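# Open the stapler cover past vertical and leave it

## Task

Swing the stapler's top cover open until it is well beyond vertical, so staples could be dropped in from above. The stapler must end up standing open on the table on its own; if it only stays open because the robot holds it, that does not count. Release the stapler and move the grippers away at the end.

## Robot and tools

ROBOT AND FRAME. Two arms, left_arm and right_arm, each with six joints and a two-finger gripper. Everything is reported in one world frame: origin on the table surface midway between the arms, +x pointing out across the table, +z up, and left_arm sits on the +y side. The arm names do not tell you which side of a picture an arm appears on. Each result's state line, left_arm: … | right_arm: …, gives end_effector_position (metres) and end_effector_quat_wxyz for each gripper. That point lies between the finger pads, about 1 cm short of the tips. Reported positions get less reliable at long reach. The fingers point along the gripper's +z axis and close along its y axis.

ROWS. Every command row holds 14 numbers, each in [-1, 1], and always covers both arms: six joint values plus an opening for left_arm, then the same seven for right_arm. Joint order in every row and every per-joint list is: shoulder, elbow, waist, wrist pitch, wrist yaw, wrist roll. Joint values are offsets, not poses, scaled so 1.0 equals 1.32 rad (shoulder), 1.276 (elbow), 1.264 (waist), 1.83 (wrist pitch), 1.686 (wrist yaw), 2.022 (wrist roll). Stated joint ranges in rad: shoulder 0.000 to 3.142, elbow 0.000 to 3.019, waist -2.880 to 2.880, wrist pitch -1.693 to 1.571, wrist yaw -1.571 to 1.571, wrist roll -2.094 to 2.094; true ends may differ by up to 0.019 rad. The opening is absolute, not an offset: +1 fully open (pad gap 0.094 m), -1 closed.

execute_actions(actions): a list of up to 15 actions; each action is a table of up to 15 rows, one row per control step of 1/30 s, so an action spans 15 steps (0.5 s) and a short table repeats its final row. Offsets in every row of an action are measured from the joint angles when that action began, not from the previous row; for a call's first action that means the angles in the latest result. If any action asks a joint to go more than 0.019 rad beyond its range, that action is rejected for both arms; a malformed action, or a bad first action, rejects the whole call. Requests past a real end are clipped there and may produce the line "joint sent to its limit". An empty list just returns the current state and images.

move(target, speed, blocking): target is one 14-number row; its offsets are taken from the Joint positions in the latest result that showed them. All joints travel so that they finish together (curved gripper paths), in 0.5 to 10 s; speed (rad/s, 0.01 to 2, default 0.5) caps the joint with the longest travel. Finger openings are applied at the start. Moves do not avoid obstacles or the other arm. The result adds a move: line with the ending (done, off_target, moving, held, fault), limits=held or limits=none, and each arm's joint furthest from its goal. blocking=false returns after 0.5 s while the arm keeps going; check it with wait(0), and use wait or stop before sending new rows or moves.

wait(seconds): 0 to 10 s with the arms holding their last command; ends early if a running move finishes. stop(): brakes a running move (needs room, more when fast); fingers keep moving. zoom_image(camera, region): enlarges region [x0, y0, x1, y1] (pixels, top-left origin, at most 504 by 504) of cam_high (896x504), cam_low (896x504), cam_left_wrist (616x616) or cam_right_wrist (616x616). Calibration data (intrinsics, distortion, world-to-camera transforms) is provided per camera and is slightly imprecise. finished_scene(scene): pass the current scene number once the stapler is open and released; it cannot be reversed.

MOTION LIMITS. Each control step keeps a joint's target within a fixed lead of its measured angle (shoulder 0.32, elbow 0.276, waist 0.264, wrist pitch 0.33, wrist yaw 0.186, wrist roll 0.522 rad), and targets are pulled back if they would put the gripper over 70 mm from where it is. Large offsets therefore take several actions; finish an incomplete motion with a fresh command. Sending zeros can let an arm droop; to hold it, send the offsets back to the intended angles first, then zeros, adding more if it still sags.

RESULT LINES. Joint positions and Joint velocities list each arm's joints (rad, rad/s) then the pad gap (m). Joint targets shows what joints are currently driven toward. Joint torques are raw drive outputs with offsets and noise. grip_measured reports finger opening on the command scale (about 1 mm error per gripper). To hold something, command roughly 0.03 below grip_measured; less squeezes lighter. Pad force tops out near 50 to 62 N. Calls that ran actions also list step readings; HELD marks steps where an arm was held back. "joint command not followed" means a clearance check altered joint targets. MOTOR HOT warns from 85 °C; at 100 °C the arm drops with an OVER-TEMPERATURE FAULT. FAULT lines mean an arm stopped.

CAUTIONS. While you think, the robot keeps its last command. Brief outside tugs or pushes may occur. Never let anything fall off the table; avoid arm-to-arm contact, slams, hard impacts, heavy pressing into the stapler or table, and dropping parts. Faster motion and targets set deeper past contact press harder, so approach slowly. Finish by opening the gripper and backing away, leaving the cover resting open by itself.

Each tool is called by a JSON object that holds its "method" and its "body", one argument or row to a line.

## Session

I'll start by looking at the current state of the scene.

{"method": "execute_actions", "body": {
  "actions": []
}}

Scene clock: 0.00 s.
left_arm: end_effector_position=(+0.1359, +0.3175, +0.1084) grip_measured=+1.000 end_effector_quat_wxyz=(-0.005, +0.750, +0.661, +0.006) | right_arm: end_effector_position=(+0.6876, -0.4005, +0.2150) grip_measured=+1.000 end_effector_quat_wxyz=(+0.692, +0.247, +0.608, +0.301)
Joint names: [shoulder, elbow, waist, wrist pitch, wrist yaw, wrist roll]
Joint positions: left_arm=[ 0.785  0.541 -0.194 -1.328 -0.015  1.545  0.094] | right_arm=[ 1.89   1.036 -0.246  0.994 -0.107  0.812  0.094]
Joint velocities: left_arm=[-0.015 -0.022 -0.015  0.007  0.007 -0.051  0.   ] | right_arm=[-0.024 -0.007 -0.015  0.007 -0.037 -0.022  0.   ]
Joint torques (N m, as the arm reports them, + toward a larger angle): no reading
Joint targets: left_arm=[0.784 0.572 -0.194 -1.327 -0.015 1.545] | right_arm=[1.898 1.054 -0.246 0.997 -0.107 0.813]

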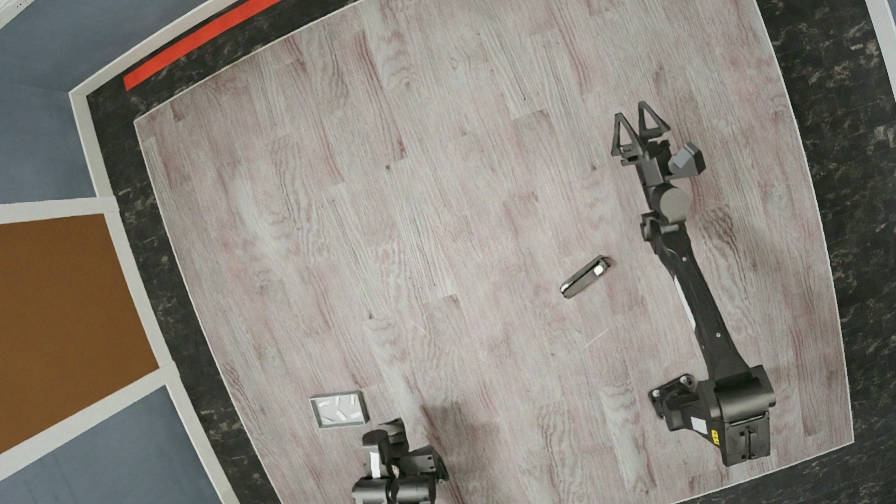

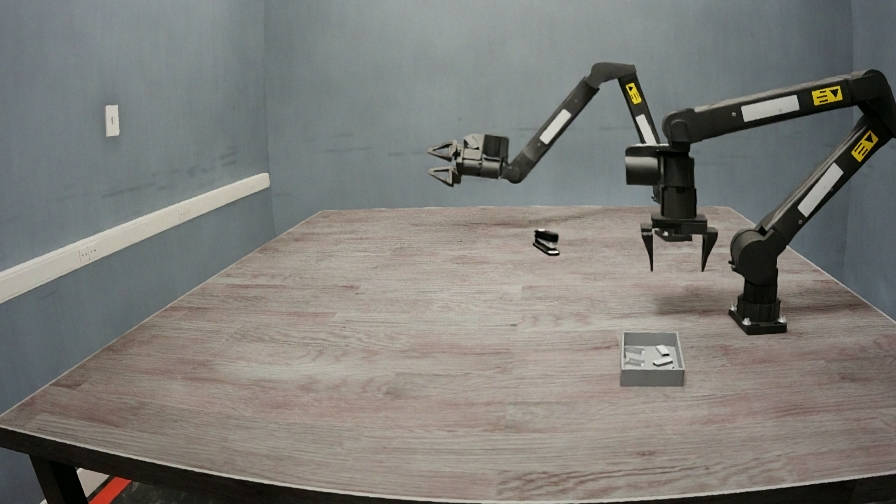

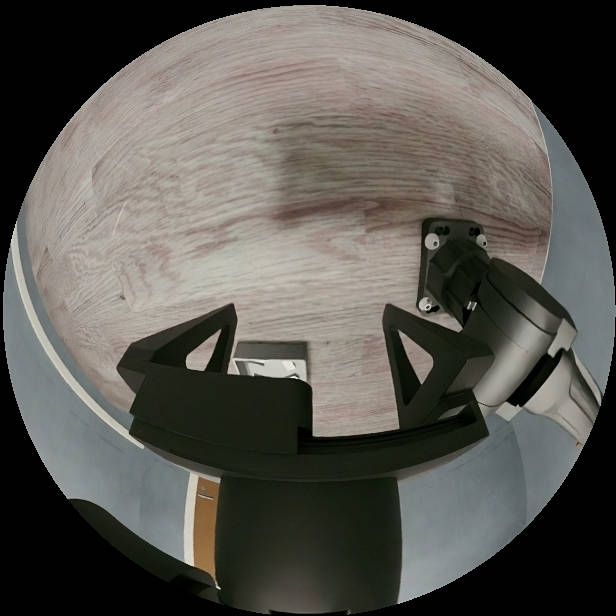

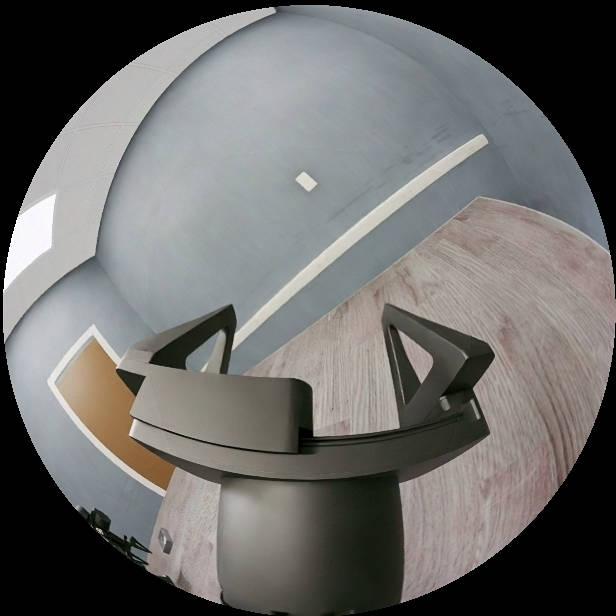

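{"method": "zoom_image", "body": {
  "camera": "cam_high",
  "region": [520, 230, 650, 320]
}}

{"method": "zoom_image", "body": {
  "camera": "cam_low",
  "region": [500, 210, 600, 270]
}}

Region (520, 230, 650, 320) of cam_high's 896x504 image, scaled by 3.877, with more detail than that image has; it fills the top 349 rows of this view, and the rest is white.

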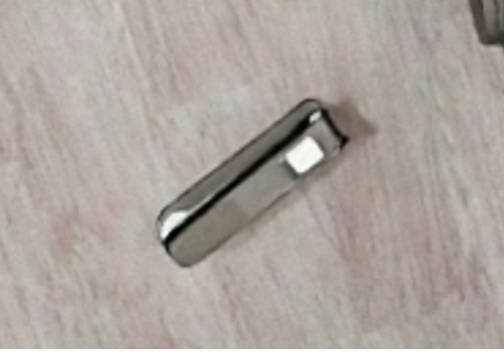

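Region (500, 210, 600, 270) of cam_low's 896x504 image, scaled by 5.040, with more detail than that image has; it fills the top 302 rows of this view, and the rest is white.

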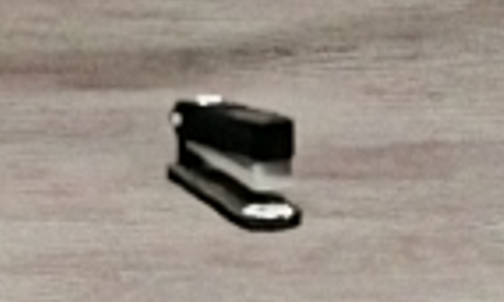

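{"method": "move", "body": {
  "target": [0, 0.0243, -0.6329, 0, 0, 0, 1, 0.006, 0.0141, 0.3165, 0, 0, 0, 1],
  "speed": 0.8
}}

Scene clock: 56.37 s.
left_arm: end_effector_position=(+0.0676, +0.2027, +0.1084) grip_measured=+1.000 end_effector_quat_wxyz=(-0.002, +0.948, +0.320, +0.007) | right_arm: end_effector_position=(+0.6464, -0.1201, +0.2150) grip_measured=+1.000 end_effector_quat_wxyz=(+0.616, +0.119, +0.645, +0.435)
Joint names: [shoulder, elbow, waist, wrist pitch, wrist yaw, wrist roll]
Joint positions: left_arm=[ 0.785  0.541 -0.988 -1.328 -0.015  1.545  0.094] | right_arm=[ 1.89   1.036  0.163  0.994 -0.107  0.812  0.094]
Joint velocities: left_arm=[-0.005  0.012 -0.005  0.002 -0.007  0.051  0.   ] | right_arm=[ 0.005  0.012 -0.005 -0.007 -0.007 -0.007  0.   ]
Joint torques (N m, as the arm reports them, + toward a larger angle): left_arm=[-1.15  9.84  0.24  0.31  0.1   0.08] | right_arm=[-19.85   9.66  -0.04   1.7   -0.02  -0.05]
Joint targets: left_arm=[0.785 0.572 -0.994 -1.328 -0.015 1.545] | right_arm=[1.898 1.054 0.155 0.994 -0.107 0.812]
move: off_target (left_arm); limits=none; left_arm: farthest joint: the elbow, 0.031 radians from its target (0.031 radians at the start); right_arm: farthest joint: the elbow, 0.018 radians from its target (0.018 radians at the start)
camera_calibration (this result's frames):
cam_left_wrist: T_world_to_cam=[[-0.603561, 0.797316, -0.00132521, -0.123686], [0.636311, 0.482682, 0.60177, -0.197369], [0.48044, 0.362362, -0.798668, 0.10422], [0, 0, 0, 1]] pos_world=[0.000864504, 0.156117, 0.201844]
cam_right_wrist: T_world_to_cam=[[0.384311, -0.59856, -0.702873, -0.168662], [-0.698562, 0.309223, -0.645285, 0.6304], [0.603586, 0.73899, -0.299294, -0.115496], [0, 0, 0, 1]] pos_world=[0.574904, -0.210537, 0.253673]

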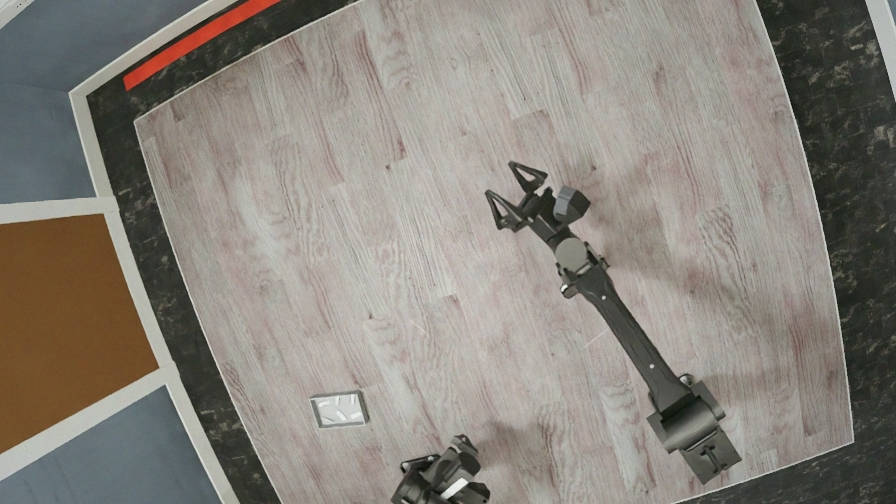

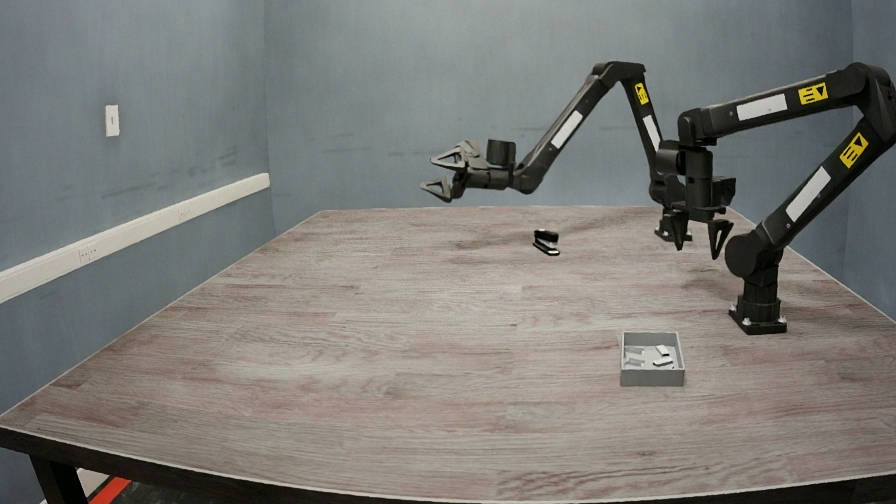

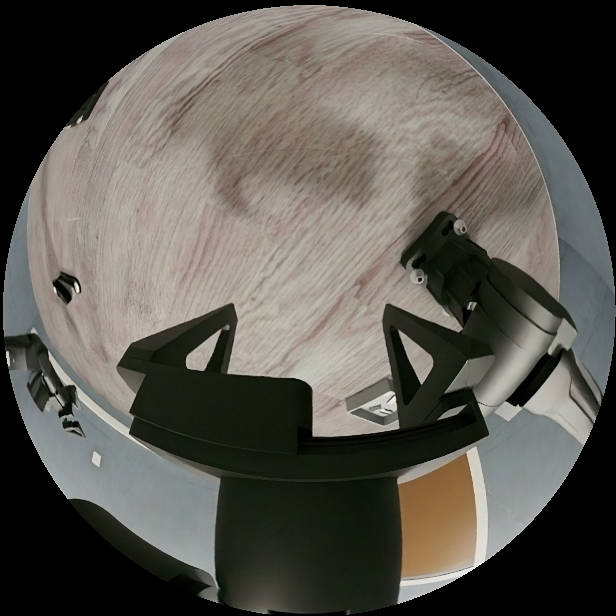

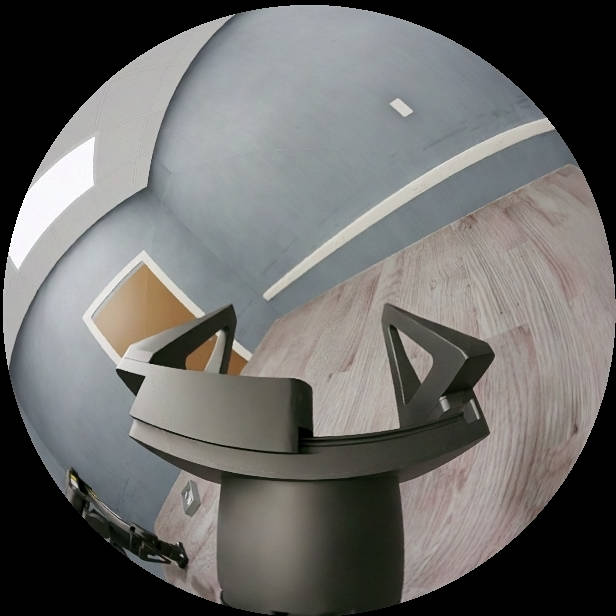

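{"method": "move", "body": {
  "target": [0, 0.4161, 0, 0, 0.0089, 0, 1, 0.006, 0.0141, 0, -0.2732, 0.0635, -0.4016, 1],
  "speed": 0.8
}}

Scene clock: 67.20 s.
left_arm: end_effector_position=(+0.1320, +0.1096, +0.3141) grip_measured=+1.000 end_effector_quat_wxyz=(+0.223, +0.921, +0.311, +0.070) | right_arm: end_effector_position=(+0.6409, -0.1407, +0.0961) grip_measured=+1.000 end_effector_quat_wxyz=(+0.564, -0.129, +0.810, +0.097)
Joint names: [shoulder, elbow, waist, wrist pitch, wrist yaw, wrist roll]
Joint positions: left_arm=[ 0.785  1.014 -0.988 -1.328 -0.002  1.545  0.094] | right_arm=[ 1.89   1.036  0.163  0.502 -0.003  0.01   0.094]
Joint velocities: left_arm=[-0.005 -0.012 -0.015 -0.002 -0.007  0.051  0.   ] | right_arm=[-0.005 -0.017  0.005 -0.002 -0.051  0.037  0.   ]
Joint torques (N m, as the arm reports them, + toward a larger angle): left_arm=[-2.29 12.43  0.34  0.91  0.21  0.03] | right_arm=[-19.97   9.74   0.6    1.47   0.11  -0.04]
Joint targets: left_arm=[0.785 1.072 -0.988 -1.328 0.000 1.545] | right_arm=[1.898 1.054 0.163 0.494 0.000 0.000]
move: off_target (left_arm); limits=none; left_arm: farthest joint: the elbow, 0.058 radians from its target (0.530 radians at the start); right_arm: farthest joint: the elbow, 0.018 radians from its target (0.018 radians at the start)
camera_calibration (this result's frames):
cam_left_wrist: T_world_to_cam=[[-0.539158, 0.708049, -0.456043, 0.133801], [0.486265, 0.703822, 0.517862, -0.295297], [0.687645, 0.0574522, -0.723771, 0.253831], [0, 0, 0, 1]] pos_world=[0.0411871, 0.0985154, 0.397658]
cam_right_wrist: T_world_to_cam=[[0.320663, -0.94719, -0.00230127, -0.338064], [-0.788014, -0.265426, -0.555503, 0.524074], [0.525556, 0.179943, -0.831512, -0.110072], [0, 0, 0, 1]] pos_world=[0.579232, -0.161302, 0.198821]

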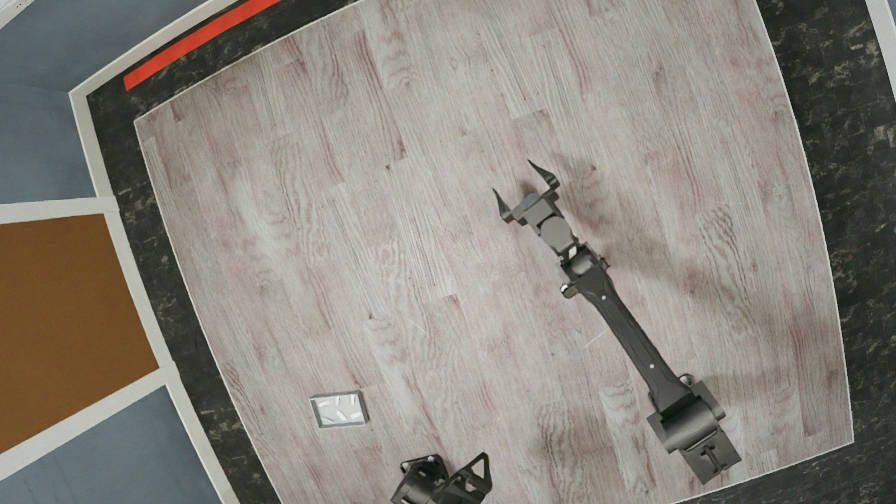

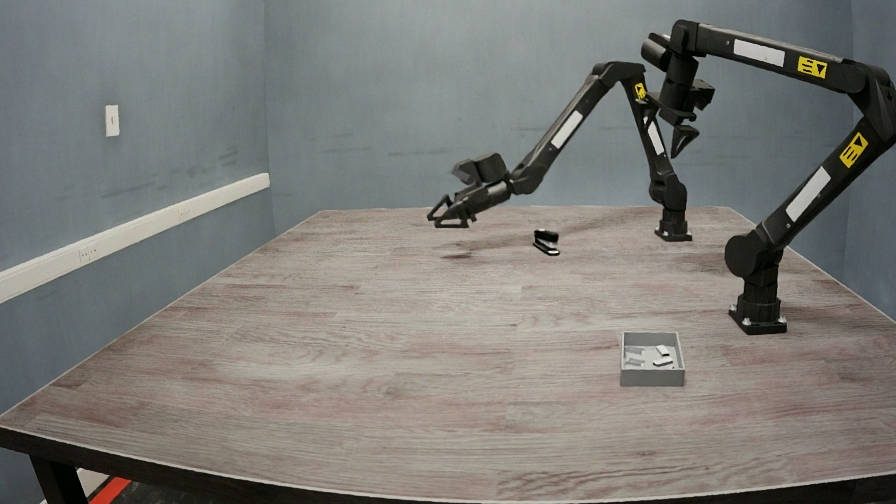

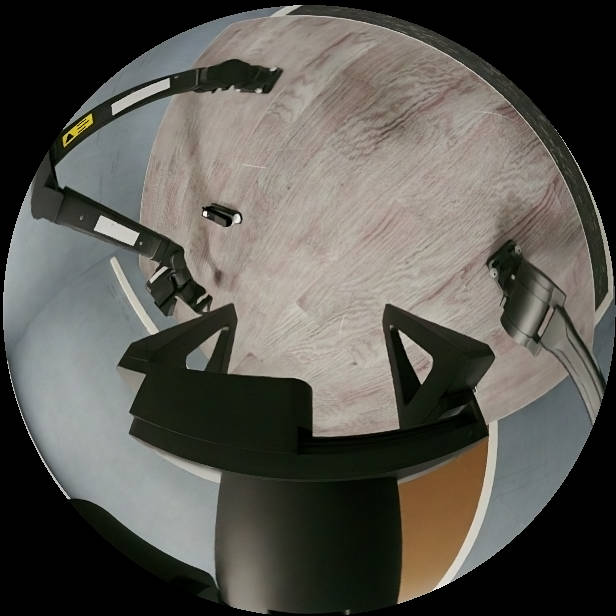

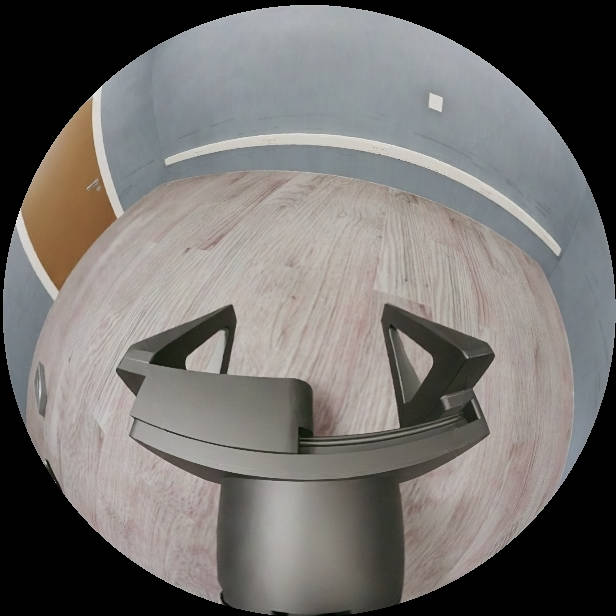

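{"method": "move", "body": {
  "target": [0.446, -0.267, -0.039, 0.8, 0, -0.764, 1, -0.5036, -0.003, 0, -1.0, 0, 0, 1],
  "speed": 1.0
}}

Scene clock: 112.30 s.
left_arm: end_effector_position=(+0.2493, -0.0853, +0.1337) grip_measured=+1.000 end_effector_quat_wxyz=(+0.418, +0.420, +0.775, -0.220) | right_arm: end_effector_position=(+0.3192, -0.2490, +0.1927) grip_measured=+1.000 end_effector_quat_wxyz=(+0.030, -0.157, +0.987, +0.007)
Joint names: [shoulder, elbow, waist, wrist pitch, wrist yaw, wrist roll]
Joint positions: left_arm=[ 1.376  0.678 -1.025  0.111 -0.002  0.013  0.094] | right_arm=[ 1.225  1.036  0.163 -1.32  -0.003  0.009  0.094]
Joint velocities: left_arm=[-0.005 -0.002 -0.005 -0.012  0.007  0.022  0.   ] | right_arm=[-0.005  0.012  0.005  0.002 -0.051  0.007  0.   ]
Joint torques (N m, as the arm reports them, + toward a larger angle): left_arm=[-10.24   6.81  -0.32   2.38   0.    -0.03] | right_arm=[-9.84  9.51  0.63  0.11 -0.04  0.04]
Joint targets: left_arm=[1.373 0.674 -1.038 0.136 -0.002 0.001] | right_arm=[1.225 1.033 0.163 -1.328 -0.003 0.010]
move: off_target (left_arm); limits=none; left_arm: farthest joint: the wrist pitch, 0.025 radians from its target (1.464 radians at the start); right_arm: farthest joint: the wrist pitch, 0.008 radians from its target (1.830 radians at the start)
camera_calibration (this result's frames):
cam_left_wrist: T_world_to_cam=[[-0.835342, -0.54955, -0.0140757, 0.160214], [-0.511603, 0.786521, -0.3459, 0.249613], [0.20116, -0.281744, -0.938166, 0.174781], [0, 0, 0, 1]] pos_world=[0.226377, -0.0590367, 0.25257]
cam_right_wrist: T_world_to_cam=[[0.318276, -0.947994, -0.00267138, -0.336543], [-0.79827, -0.269526, 0.538629, 0.0869079], [-0.511337, -0.1693, -0.842539, 0.405003], [0, 0, 0, 1]] pos_world=[0.383582, -0.22705, 0.29352]

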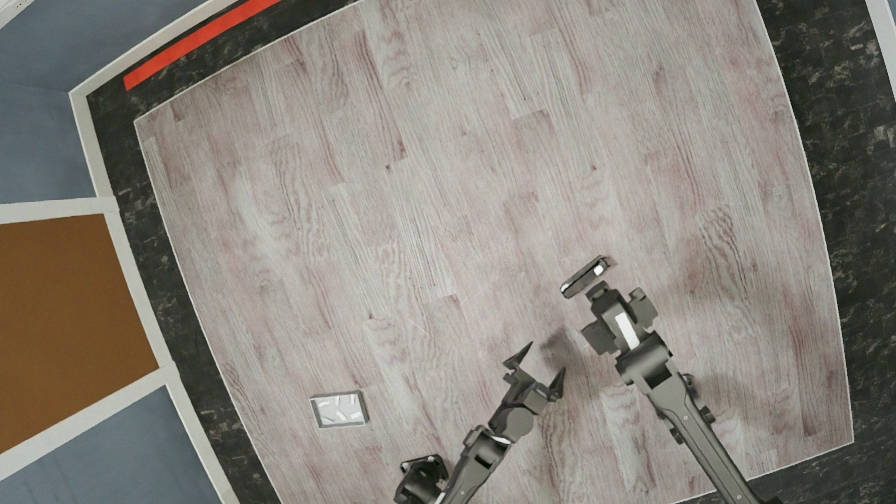

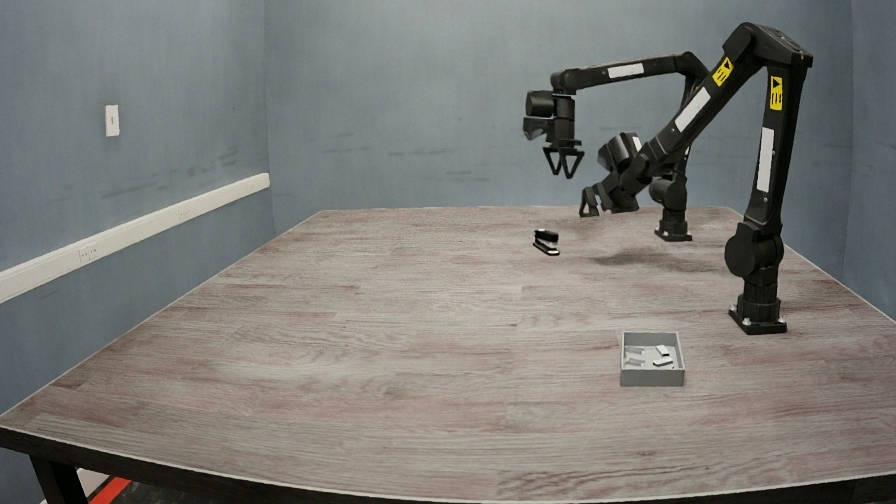

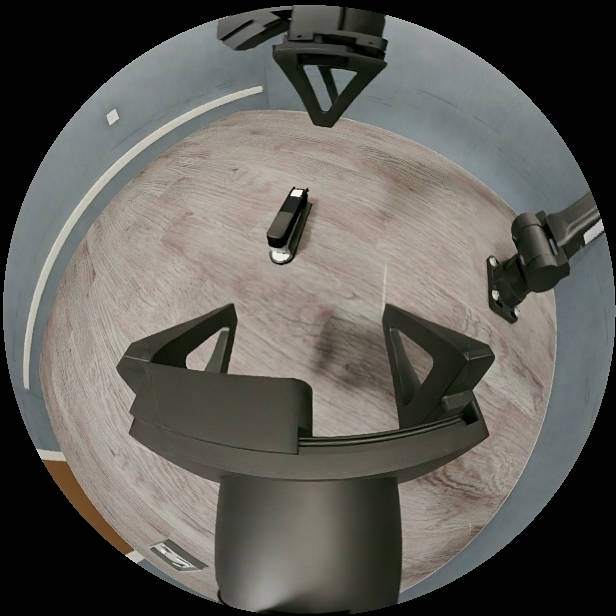

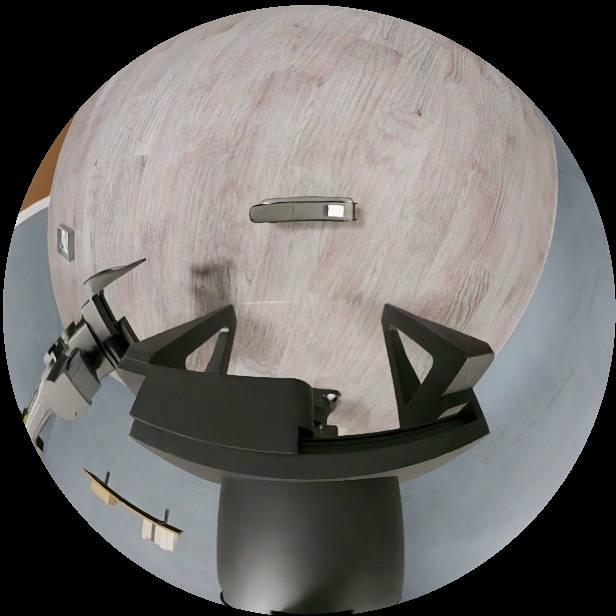

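{"method": "zoom_image", "body": {
  "camera": "cam_right_wrist",
  "region": [230, 170, 380, 250]
}}

{"method": "zoom_image", "body": {
  "camera": "cam_left_wrist",
  "region": [240, 175, 340, 275]
}}

Region (230, 170, 380, 250) of cam_right_wrist's 616x616 image, scaled by 3.360, with more detail than that image has; it fills the top 269 rows of this view, and the rest is white.

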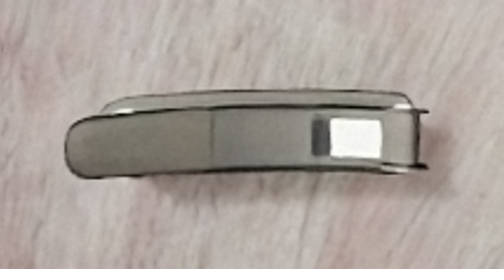

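Region (240, 175, 340, 275) of cam_left_wrist's 616x616 image, scaled by 5.040, with more detail than that image has.

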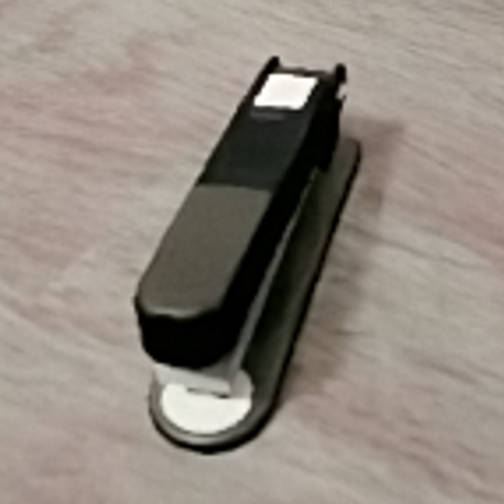

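{"method": "move", "body": {
  "target": [0.4248, 0.2815, 0.1045, 0.1966, 0.2001, 0.0772, 1, 0.1658, 0.0199, 0.032, 0.0818, 0, 0.7794, 1],
  "speed": 0.9
}}

Scene clock: 168.17 s.
left_arm: end_effector_position=(+0.3450, -0.1872, +0.0318) grip_measured=+1.000 end_effector_quat_wxyz=(+0.419, +0.488, +0.702, -0.306) | right_arm: end_effector_position=(+0.3535, -0.2248, +0.1262) grip_measured=+1.000 end_effector_quat_wxyz=(+0.001, +0.573, +0.820, +0.004)
Joint names: [shoulder, elbow, waist, wrist pitch, wrist yaw, wrist roll]
Joint positions: left_arm=[ 1.939  0.984 -0.903  0.445  0.333  0.157  0.094] | right_arm=[ 1.42   1.036  0.193 -1.18  -0.003  1.576  0.094]
Joint velocities: left_arm=[-0.015  0.012 -0.005 -0.012 -0.022 -0.081  0.   ] | right_arm=[ 0.005 -0.012 -0.015 -0.007  0.022 -0.007  0.   ]
Joint torques (N m, as the arm reports them, + toward a larger angle): left_arm=[-16.75   9.51   1.28   2.38   0.25   0.2 ] | right_arm=[-10.97  11.37   1.41   0.58   0.06   0.15]
Joint targets: left_arm=[1.937 1.038 -0.893 0.471 0.335 0.168] | right_arm=[1.444 1.062 0.203 -1.171 -0.003 1.585]
move: off_target (left_arm, right_arm); limits=none; left_arm: farthest joint: the elbow, 0.053 radians from its target (0.359 radians at the start); right_arm: farthest joint: the elbow, 0.025 radians from its target (0.025 radians at the start)
camera_calibration (this result's frames):
cam_left_wrist: T_world_to_cam=[[-0.941394, -0.336803, 0.0184741, 0.258133], [-0.309567, 0.840921, -0.443869, 0.287054], [0.133961, -0.423575, -0.895901, 0.026563], [0, 0, 0, 1]] pos_world=[0.328309, -0.143198, 0.146443]
cam_right_wrist: T_world_to_cam=[[-0.936323, -0.351073, -0.00677895, 0.253487], [-0.286713, 0.753242, 0.591965, 0.198928], [-0.202717, 0.556214, -0.805935, 0.419945], [0, 0, 0, 1]] pos_world=[0.379511, -0.294428, 0.222409]

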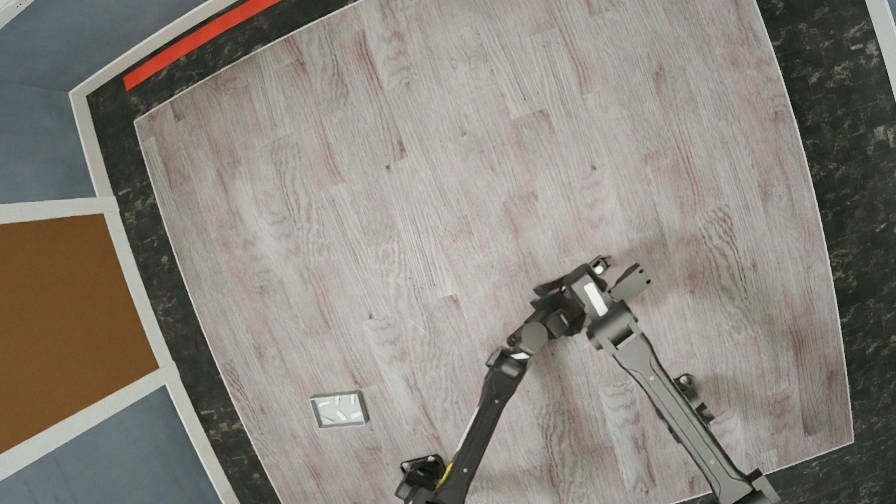

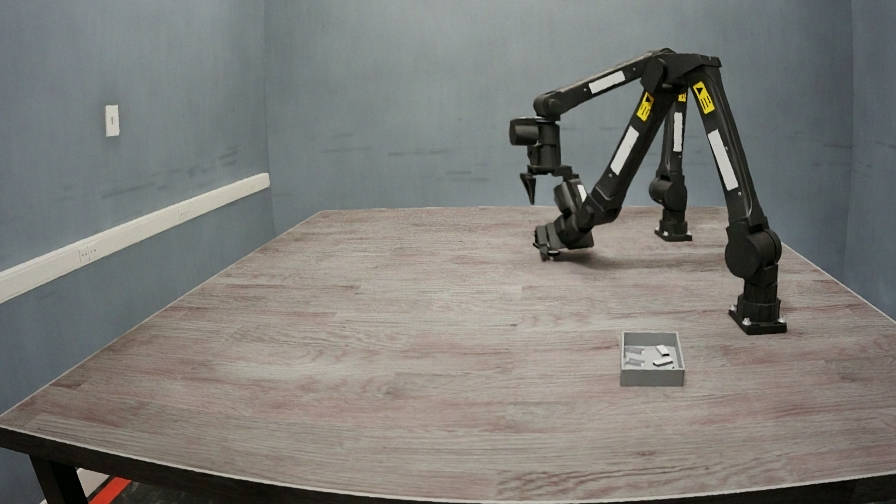

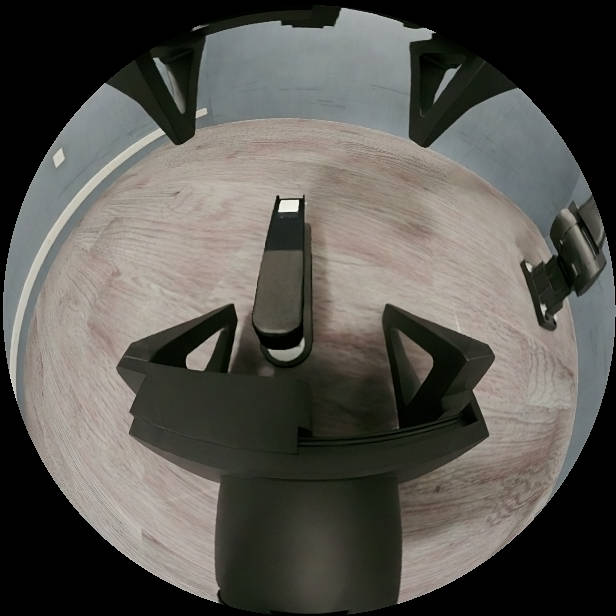

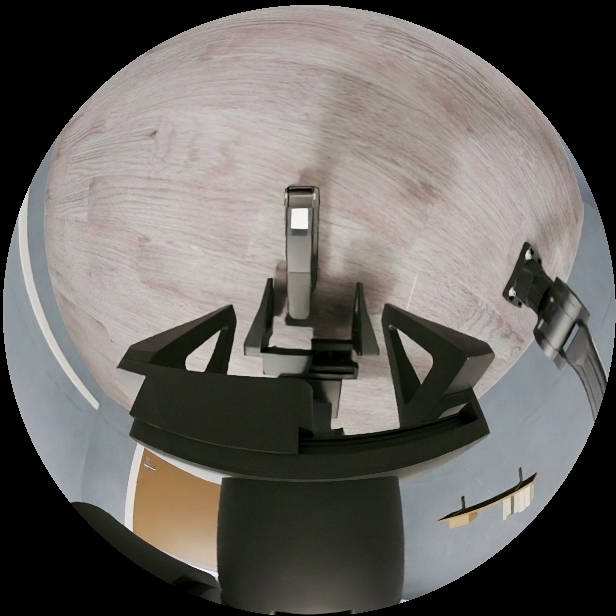

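{"method": "zoom_image", "body": {
  "camera": "cam_right_wrist",
  "region": [240, 170, 380, 340]
}}

{"method": "zoom_image", "body": {
  "camera": "cam_left_wrist",
  "region": [220, 180, 400, 380]
}}

Region (240, 170, 380, 340) of cam_right_wrist's 616x616 image, scaled by 2.965, with more detail than that image has; it fills the left 415 columns of this view, and the rest is white.

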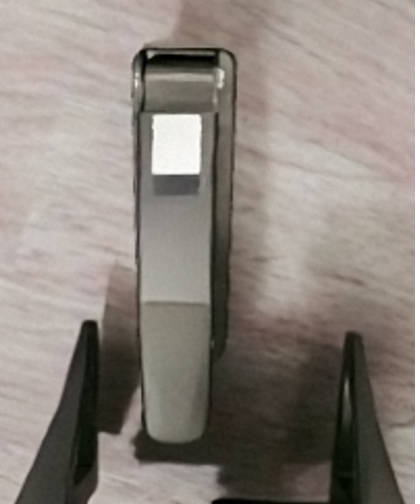

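Region (220, 180, 400, 380) of cam_left_wrist's 616x616 image, scaled by 2.520, with more detail than that image has; it fills the left 454 columns of this view, and the rest is white.

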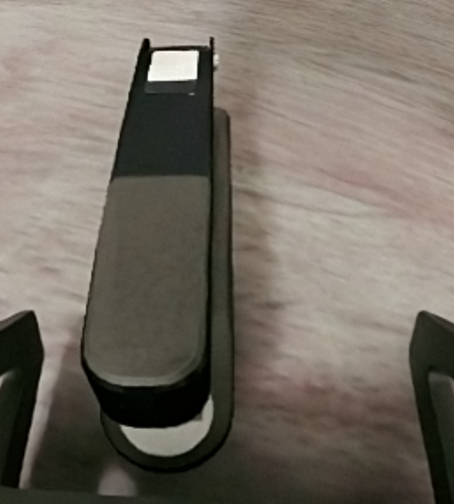

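{"method": "move", "body": {
  "target": [0.0553, 0.0615, 0.0168, 0.0577, 0.003, 0.0114, 1, 0.018, 0.02, 0.008, 0.005, 0, 0.0045, 1],
  "speed": 0.2
}}

Scene clock: 185.03 s.
left_arm: end_effector_position=(+0.3597, -0.1945, +0.0181) grip_measured=+1.000 end_effector_quat_wxyz=(+0.439, +0.486, +0.690, -0.307) | right_arm: end_effector_position=(+0.3535, -0.2248, +0.1262) grip_measured=+1.000 end_effector_quat_wxyz=(+0.001, +0.573, +0.819, +0.004)
Joint names: [shoulder, elbow, waist, wrist pitch, wrist yaw, wrist roll]
Joint positions: left_arm=[ 2.008  1.014 -0.893  0.526  0.336  0.169  0.094] | right_arm=[ 1.42   1.036  0.193 -1.18  -0.003  1.576  0.094]
Joint velocities: left_arm=[-0.005 -0.007 -0.005 -0.002  0.051 -0.051  0.   ] | right_arm=[-0.024 -0.002 -0.015 -0.007 -0.037  0.007  0.   ]
Joint torques (N m, as the arm reports them, + toward a larger angle): left_arm=[-17.53   8.94   1.29   2.43   0.23   0.15] | right_arm=[-10.98  11.39   1.47   0.58   0.06   0.12]
Joint targets: left_arm=[2.012 1.062 -0.882 0.551 0.338 0.180] | right_arm=[1.444 1.062 0.203 -1.170 -0.003 1.585]
move: off_target (left_arm, right_arm); limits=none; left_arm: farthest joint: the elbow, 0.048 radians from its target (0.079 radians at the start); right_arm: farthest joint: the elbow, 0.025 radians from its target (0.025 radians at the start)
camera_calibration (this result's frames):
cam_left_wrist: T_world_to_cam=[[-0.940822, -0.338842, -0.00628504, 0.269594], [-0.294469, 0.826517, -0.479747, 0.284153], [0.167753, -0.449506, -0.877384, -0.00832227], [0, 0, 0, 1]] pos_world=[0.33871, -0.147248, 0.130714]
cam_right_wrist: T_world_to_cam=[[-0.936457, -0.350716, -0.00677773, 0.253614], [-0.286424, 0.75335, 0.591967, 0.19885], [-0.202506, 0.556293, -0.805934, 0.419888], [0, 0, 0, 1]] pos_world=[0.379484, -0.294438, 0.222409]

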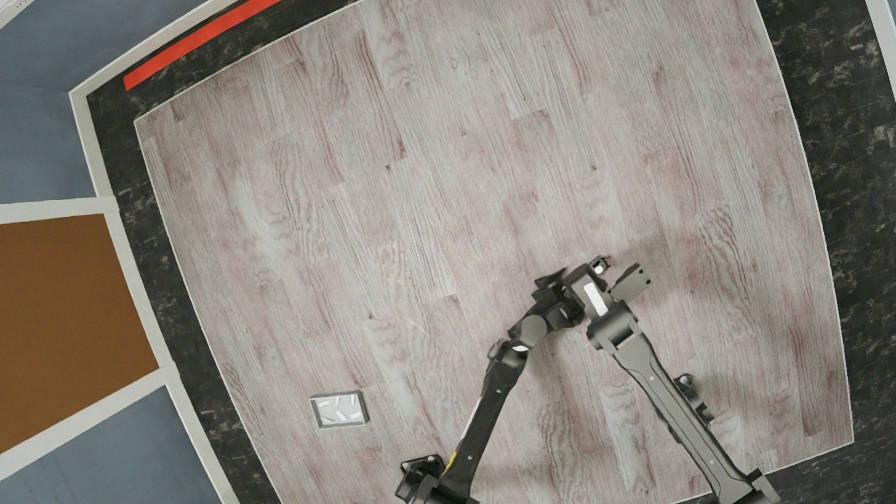

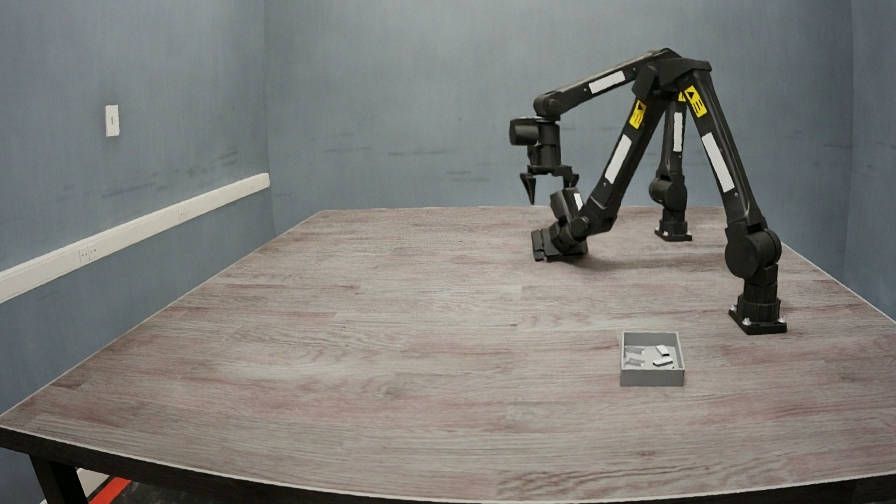

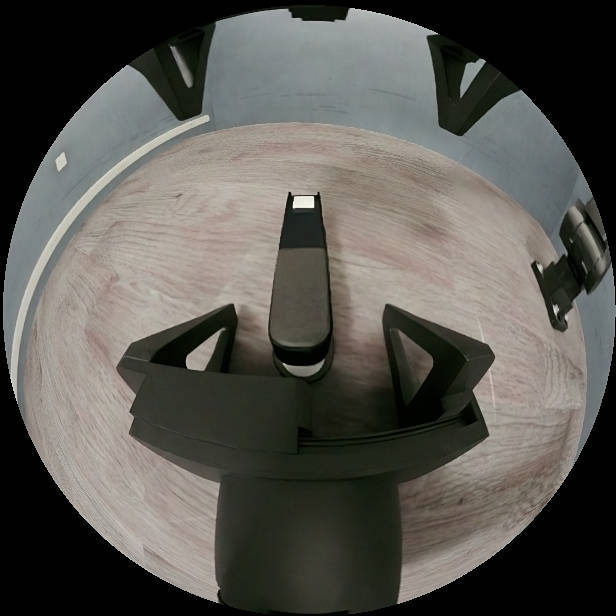

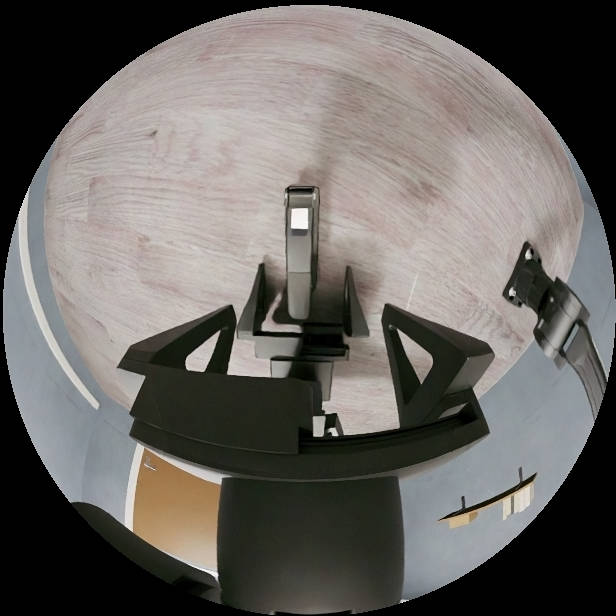

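{"method": "zoom_image", "body": {
  "camera": "cam_low",
  "region": [500, 170, 630, 280]
}}

Region (500, 170, 630, 280) of cam_low's 896x504 image, scaled by 3.877, with more detail than that image has; it fills the top 426 rows of this view, and the rest is white.

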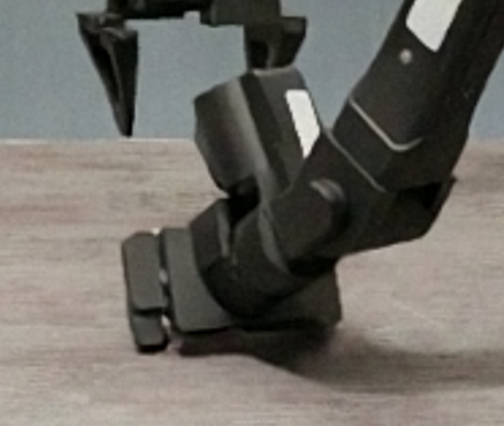

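{"method": "move", "body": {
  "target": [0.0152, 0.0376, 0.0087, 0.0137, 0.001, 0.0054, 1, 0.018, 0.02, 0.008, 0.005, 0, 0.0045, 1],
  "speed": 0.1
}}

Scene clock: 191.37 s.
left_arm: end_effector_position=(+0.3598, -0.1949, +0.0177) grip_measured=+1.000 end_effector_quat_wxyz=(+0.441, +0.486, +0.689, -0.307) | right_arm: end_effector_position=(+0.3535, -0.2246, +0.1262) grip_measured=+1.000 end_effector_quat_wxyz=(+0.001, +0.573, +0.819, +0.004)
Joint names: [shoulder, elbow, waist, wrist pitch, wrist yaw, wrist roll]
Joint positions: left_arm=[ 2.011  1.014 -0.893  0.533  0.337  0.17   0.094] | right_arm=[ 1.42   1.036  0.194 -1.18  -0.003  1.576  0.094]
Joint velocities: left_arm=[-0.005  0.002 -0.005 -0.007 -0.11  -0.066  0.   ] | right_arm=[-0.005 -0.007  0.005 -0.007  0.037  0.022  0.   ]
Joint torques (N m, as the arm reports them, + toward a larger angle): left_arm=[-16.3    8.94   1.2    2.09   0.17   0.17] | right_arm=[-10.99  11.39   1.46   0.57   0.07   0.13]
Joint targets: left_arm=[2.028 1.062 -0.882 0.551 0.338 0.180] | right_arm=[1.444 1.062 0.204 -1.170 -0.003 1.585]
move: off_target (left_arm, right_arm); limits=none; left_arm: farthest joint: the elbow, 0.047 radians from its target (0.047 radians at the start); right_arm: farthest joint: the elbow, 0.025 radians from its target (0.025 radians at the start)
camera_calibration (this result's frames):
cam_left_wrist: T_world_to_cam=[[-0.941307, -0.337446, -0.00838452, 0.270037], [-0.291607, 0.825448, -0.483323, 0.283146], [0.170017, -0.452511, -0.875402, -0.0103043], [0, 0, 0, 1]] pos_world=[0.338507, -0.147262, 0.130095]
cam_right_wrist: T_world_to_cam=[[-0.936457, -0.350716, -0.00677652, 0.253614], [-0.286423, 0.753349, 0.591969, 0.19873], [-0.202508, 0.556295, -0.805932, 0.419802], [0, 0, 0, 1]] pos_world=[0.379433, -0.2943, 0.222408]

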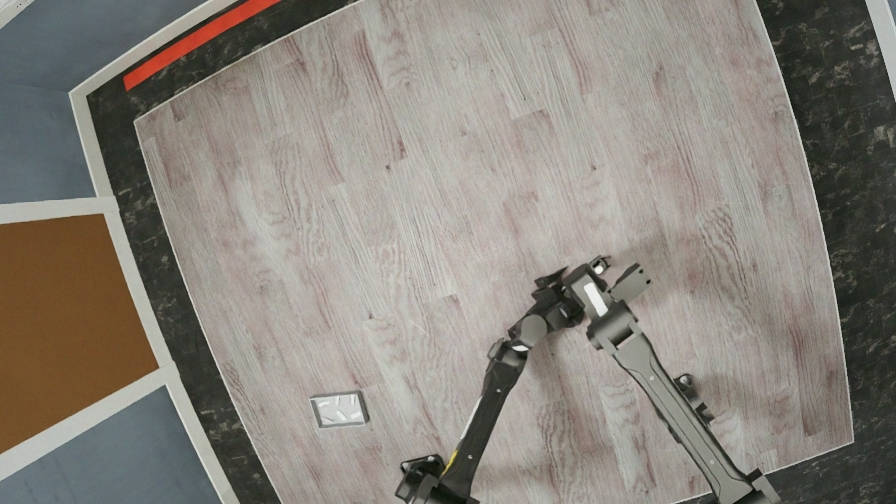

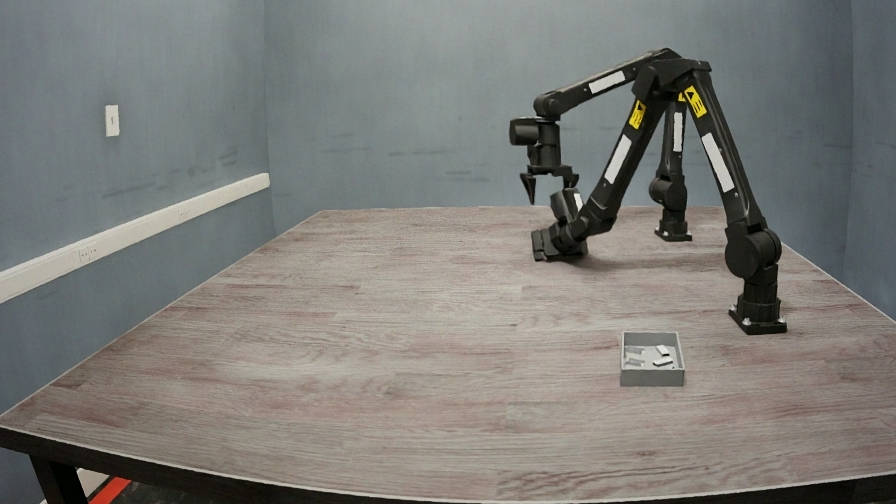

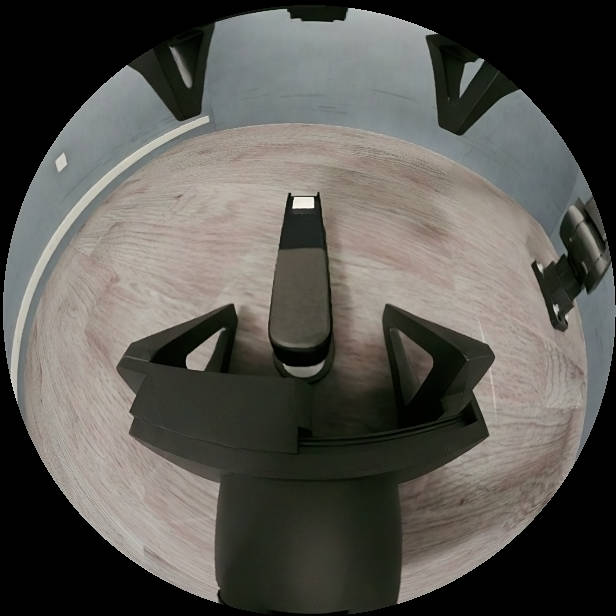

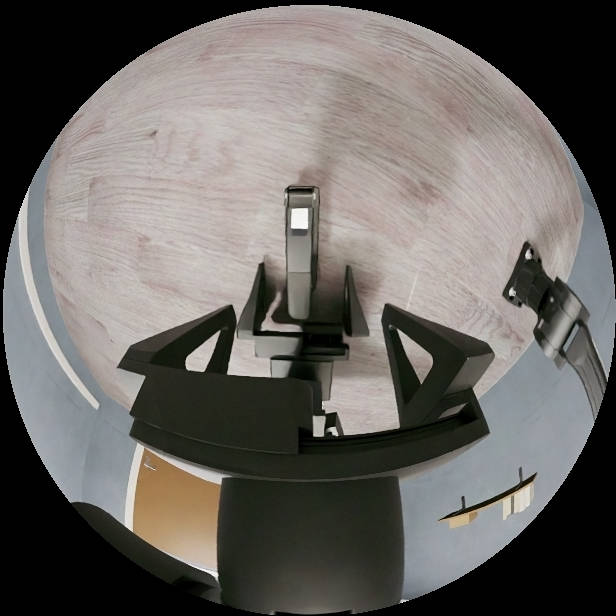

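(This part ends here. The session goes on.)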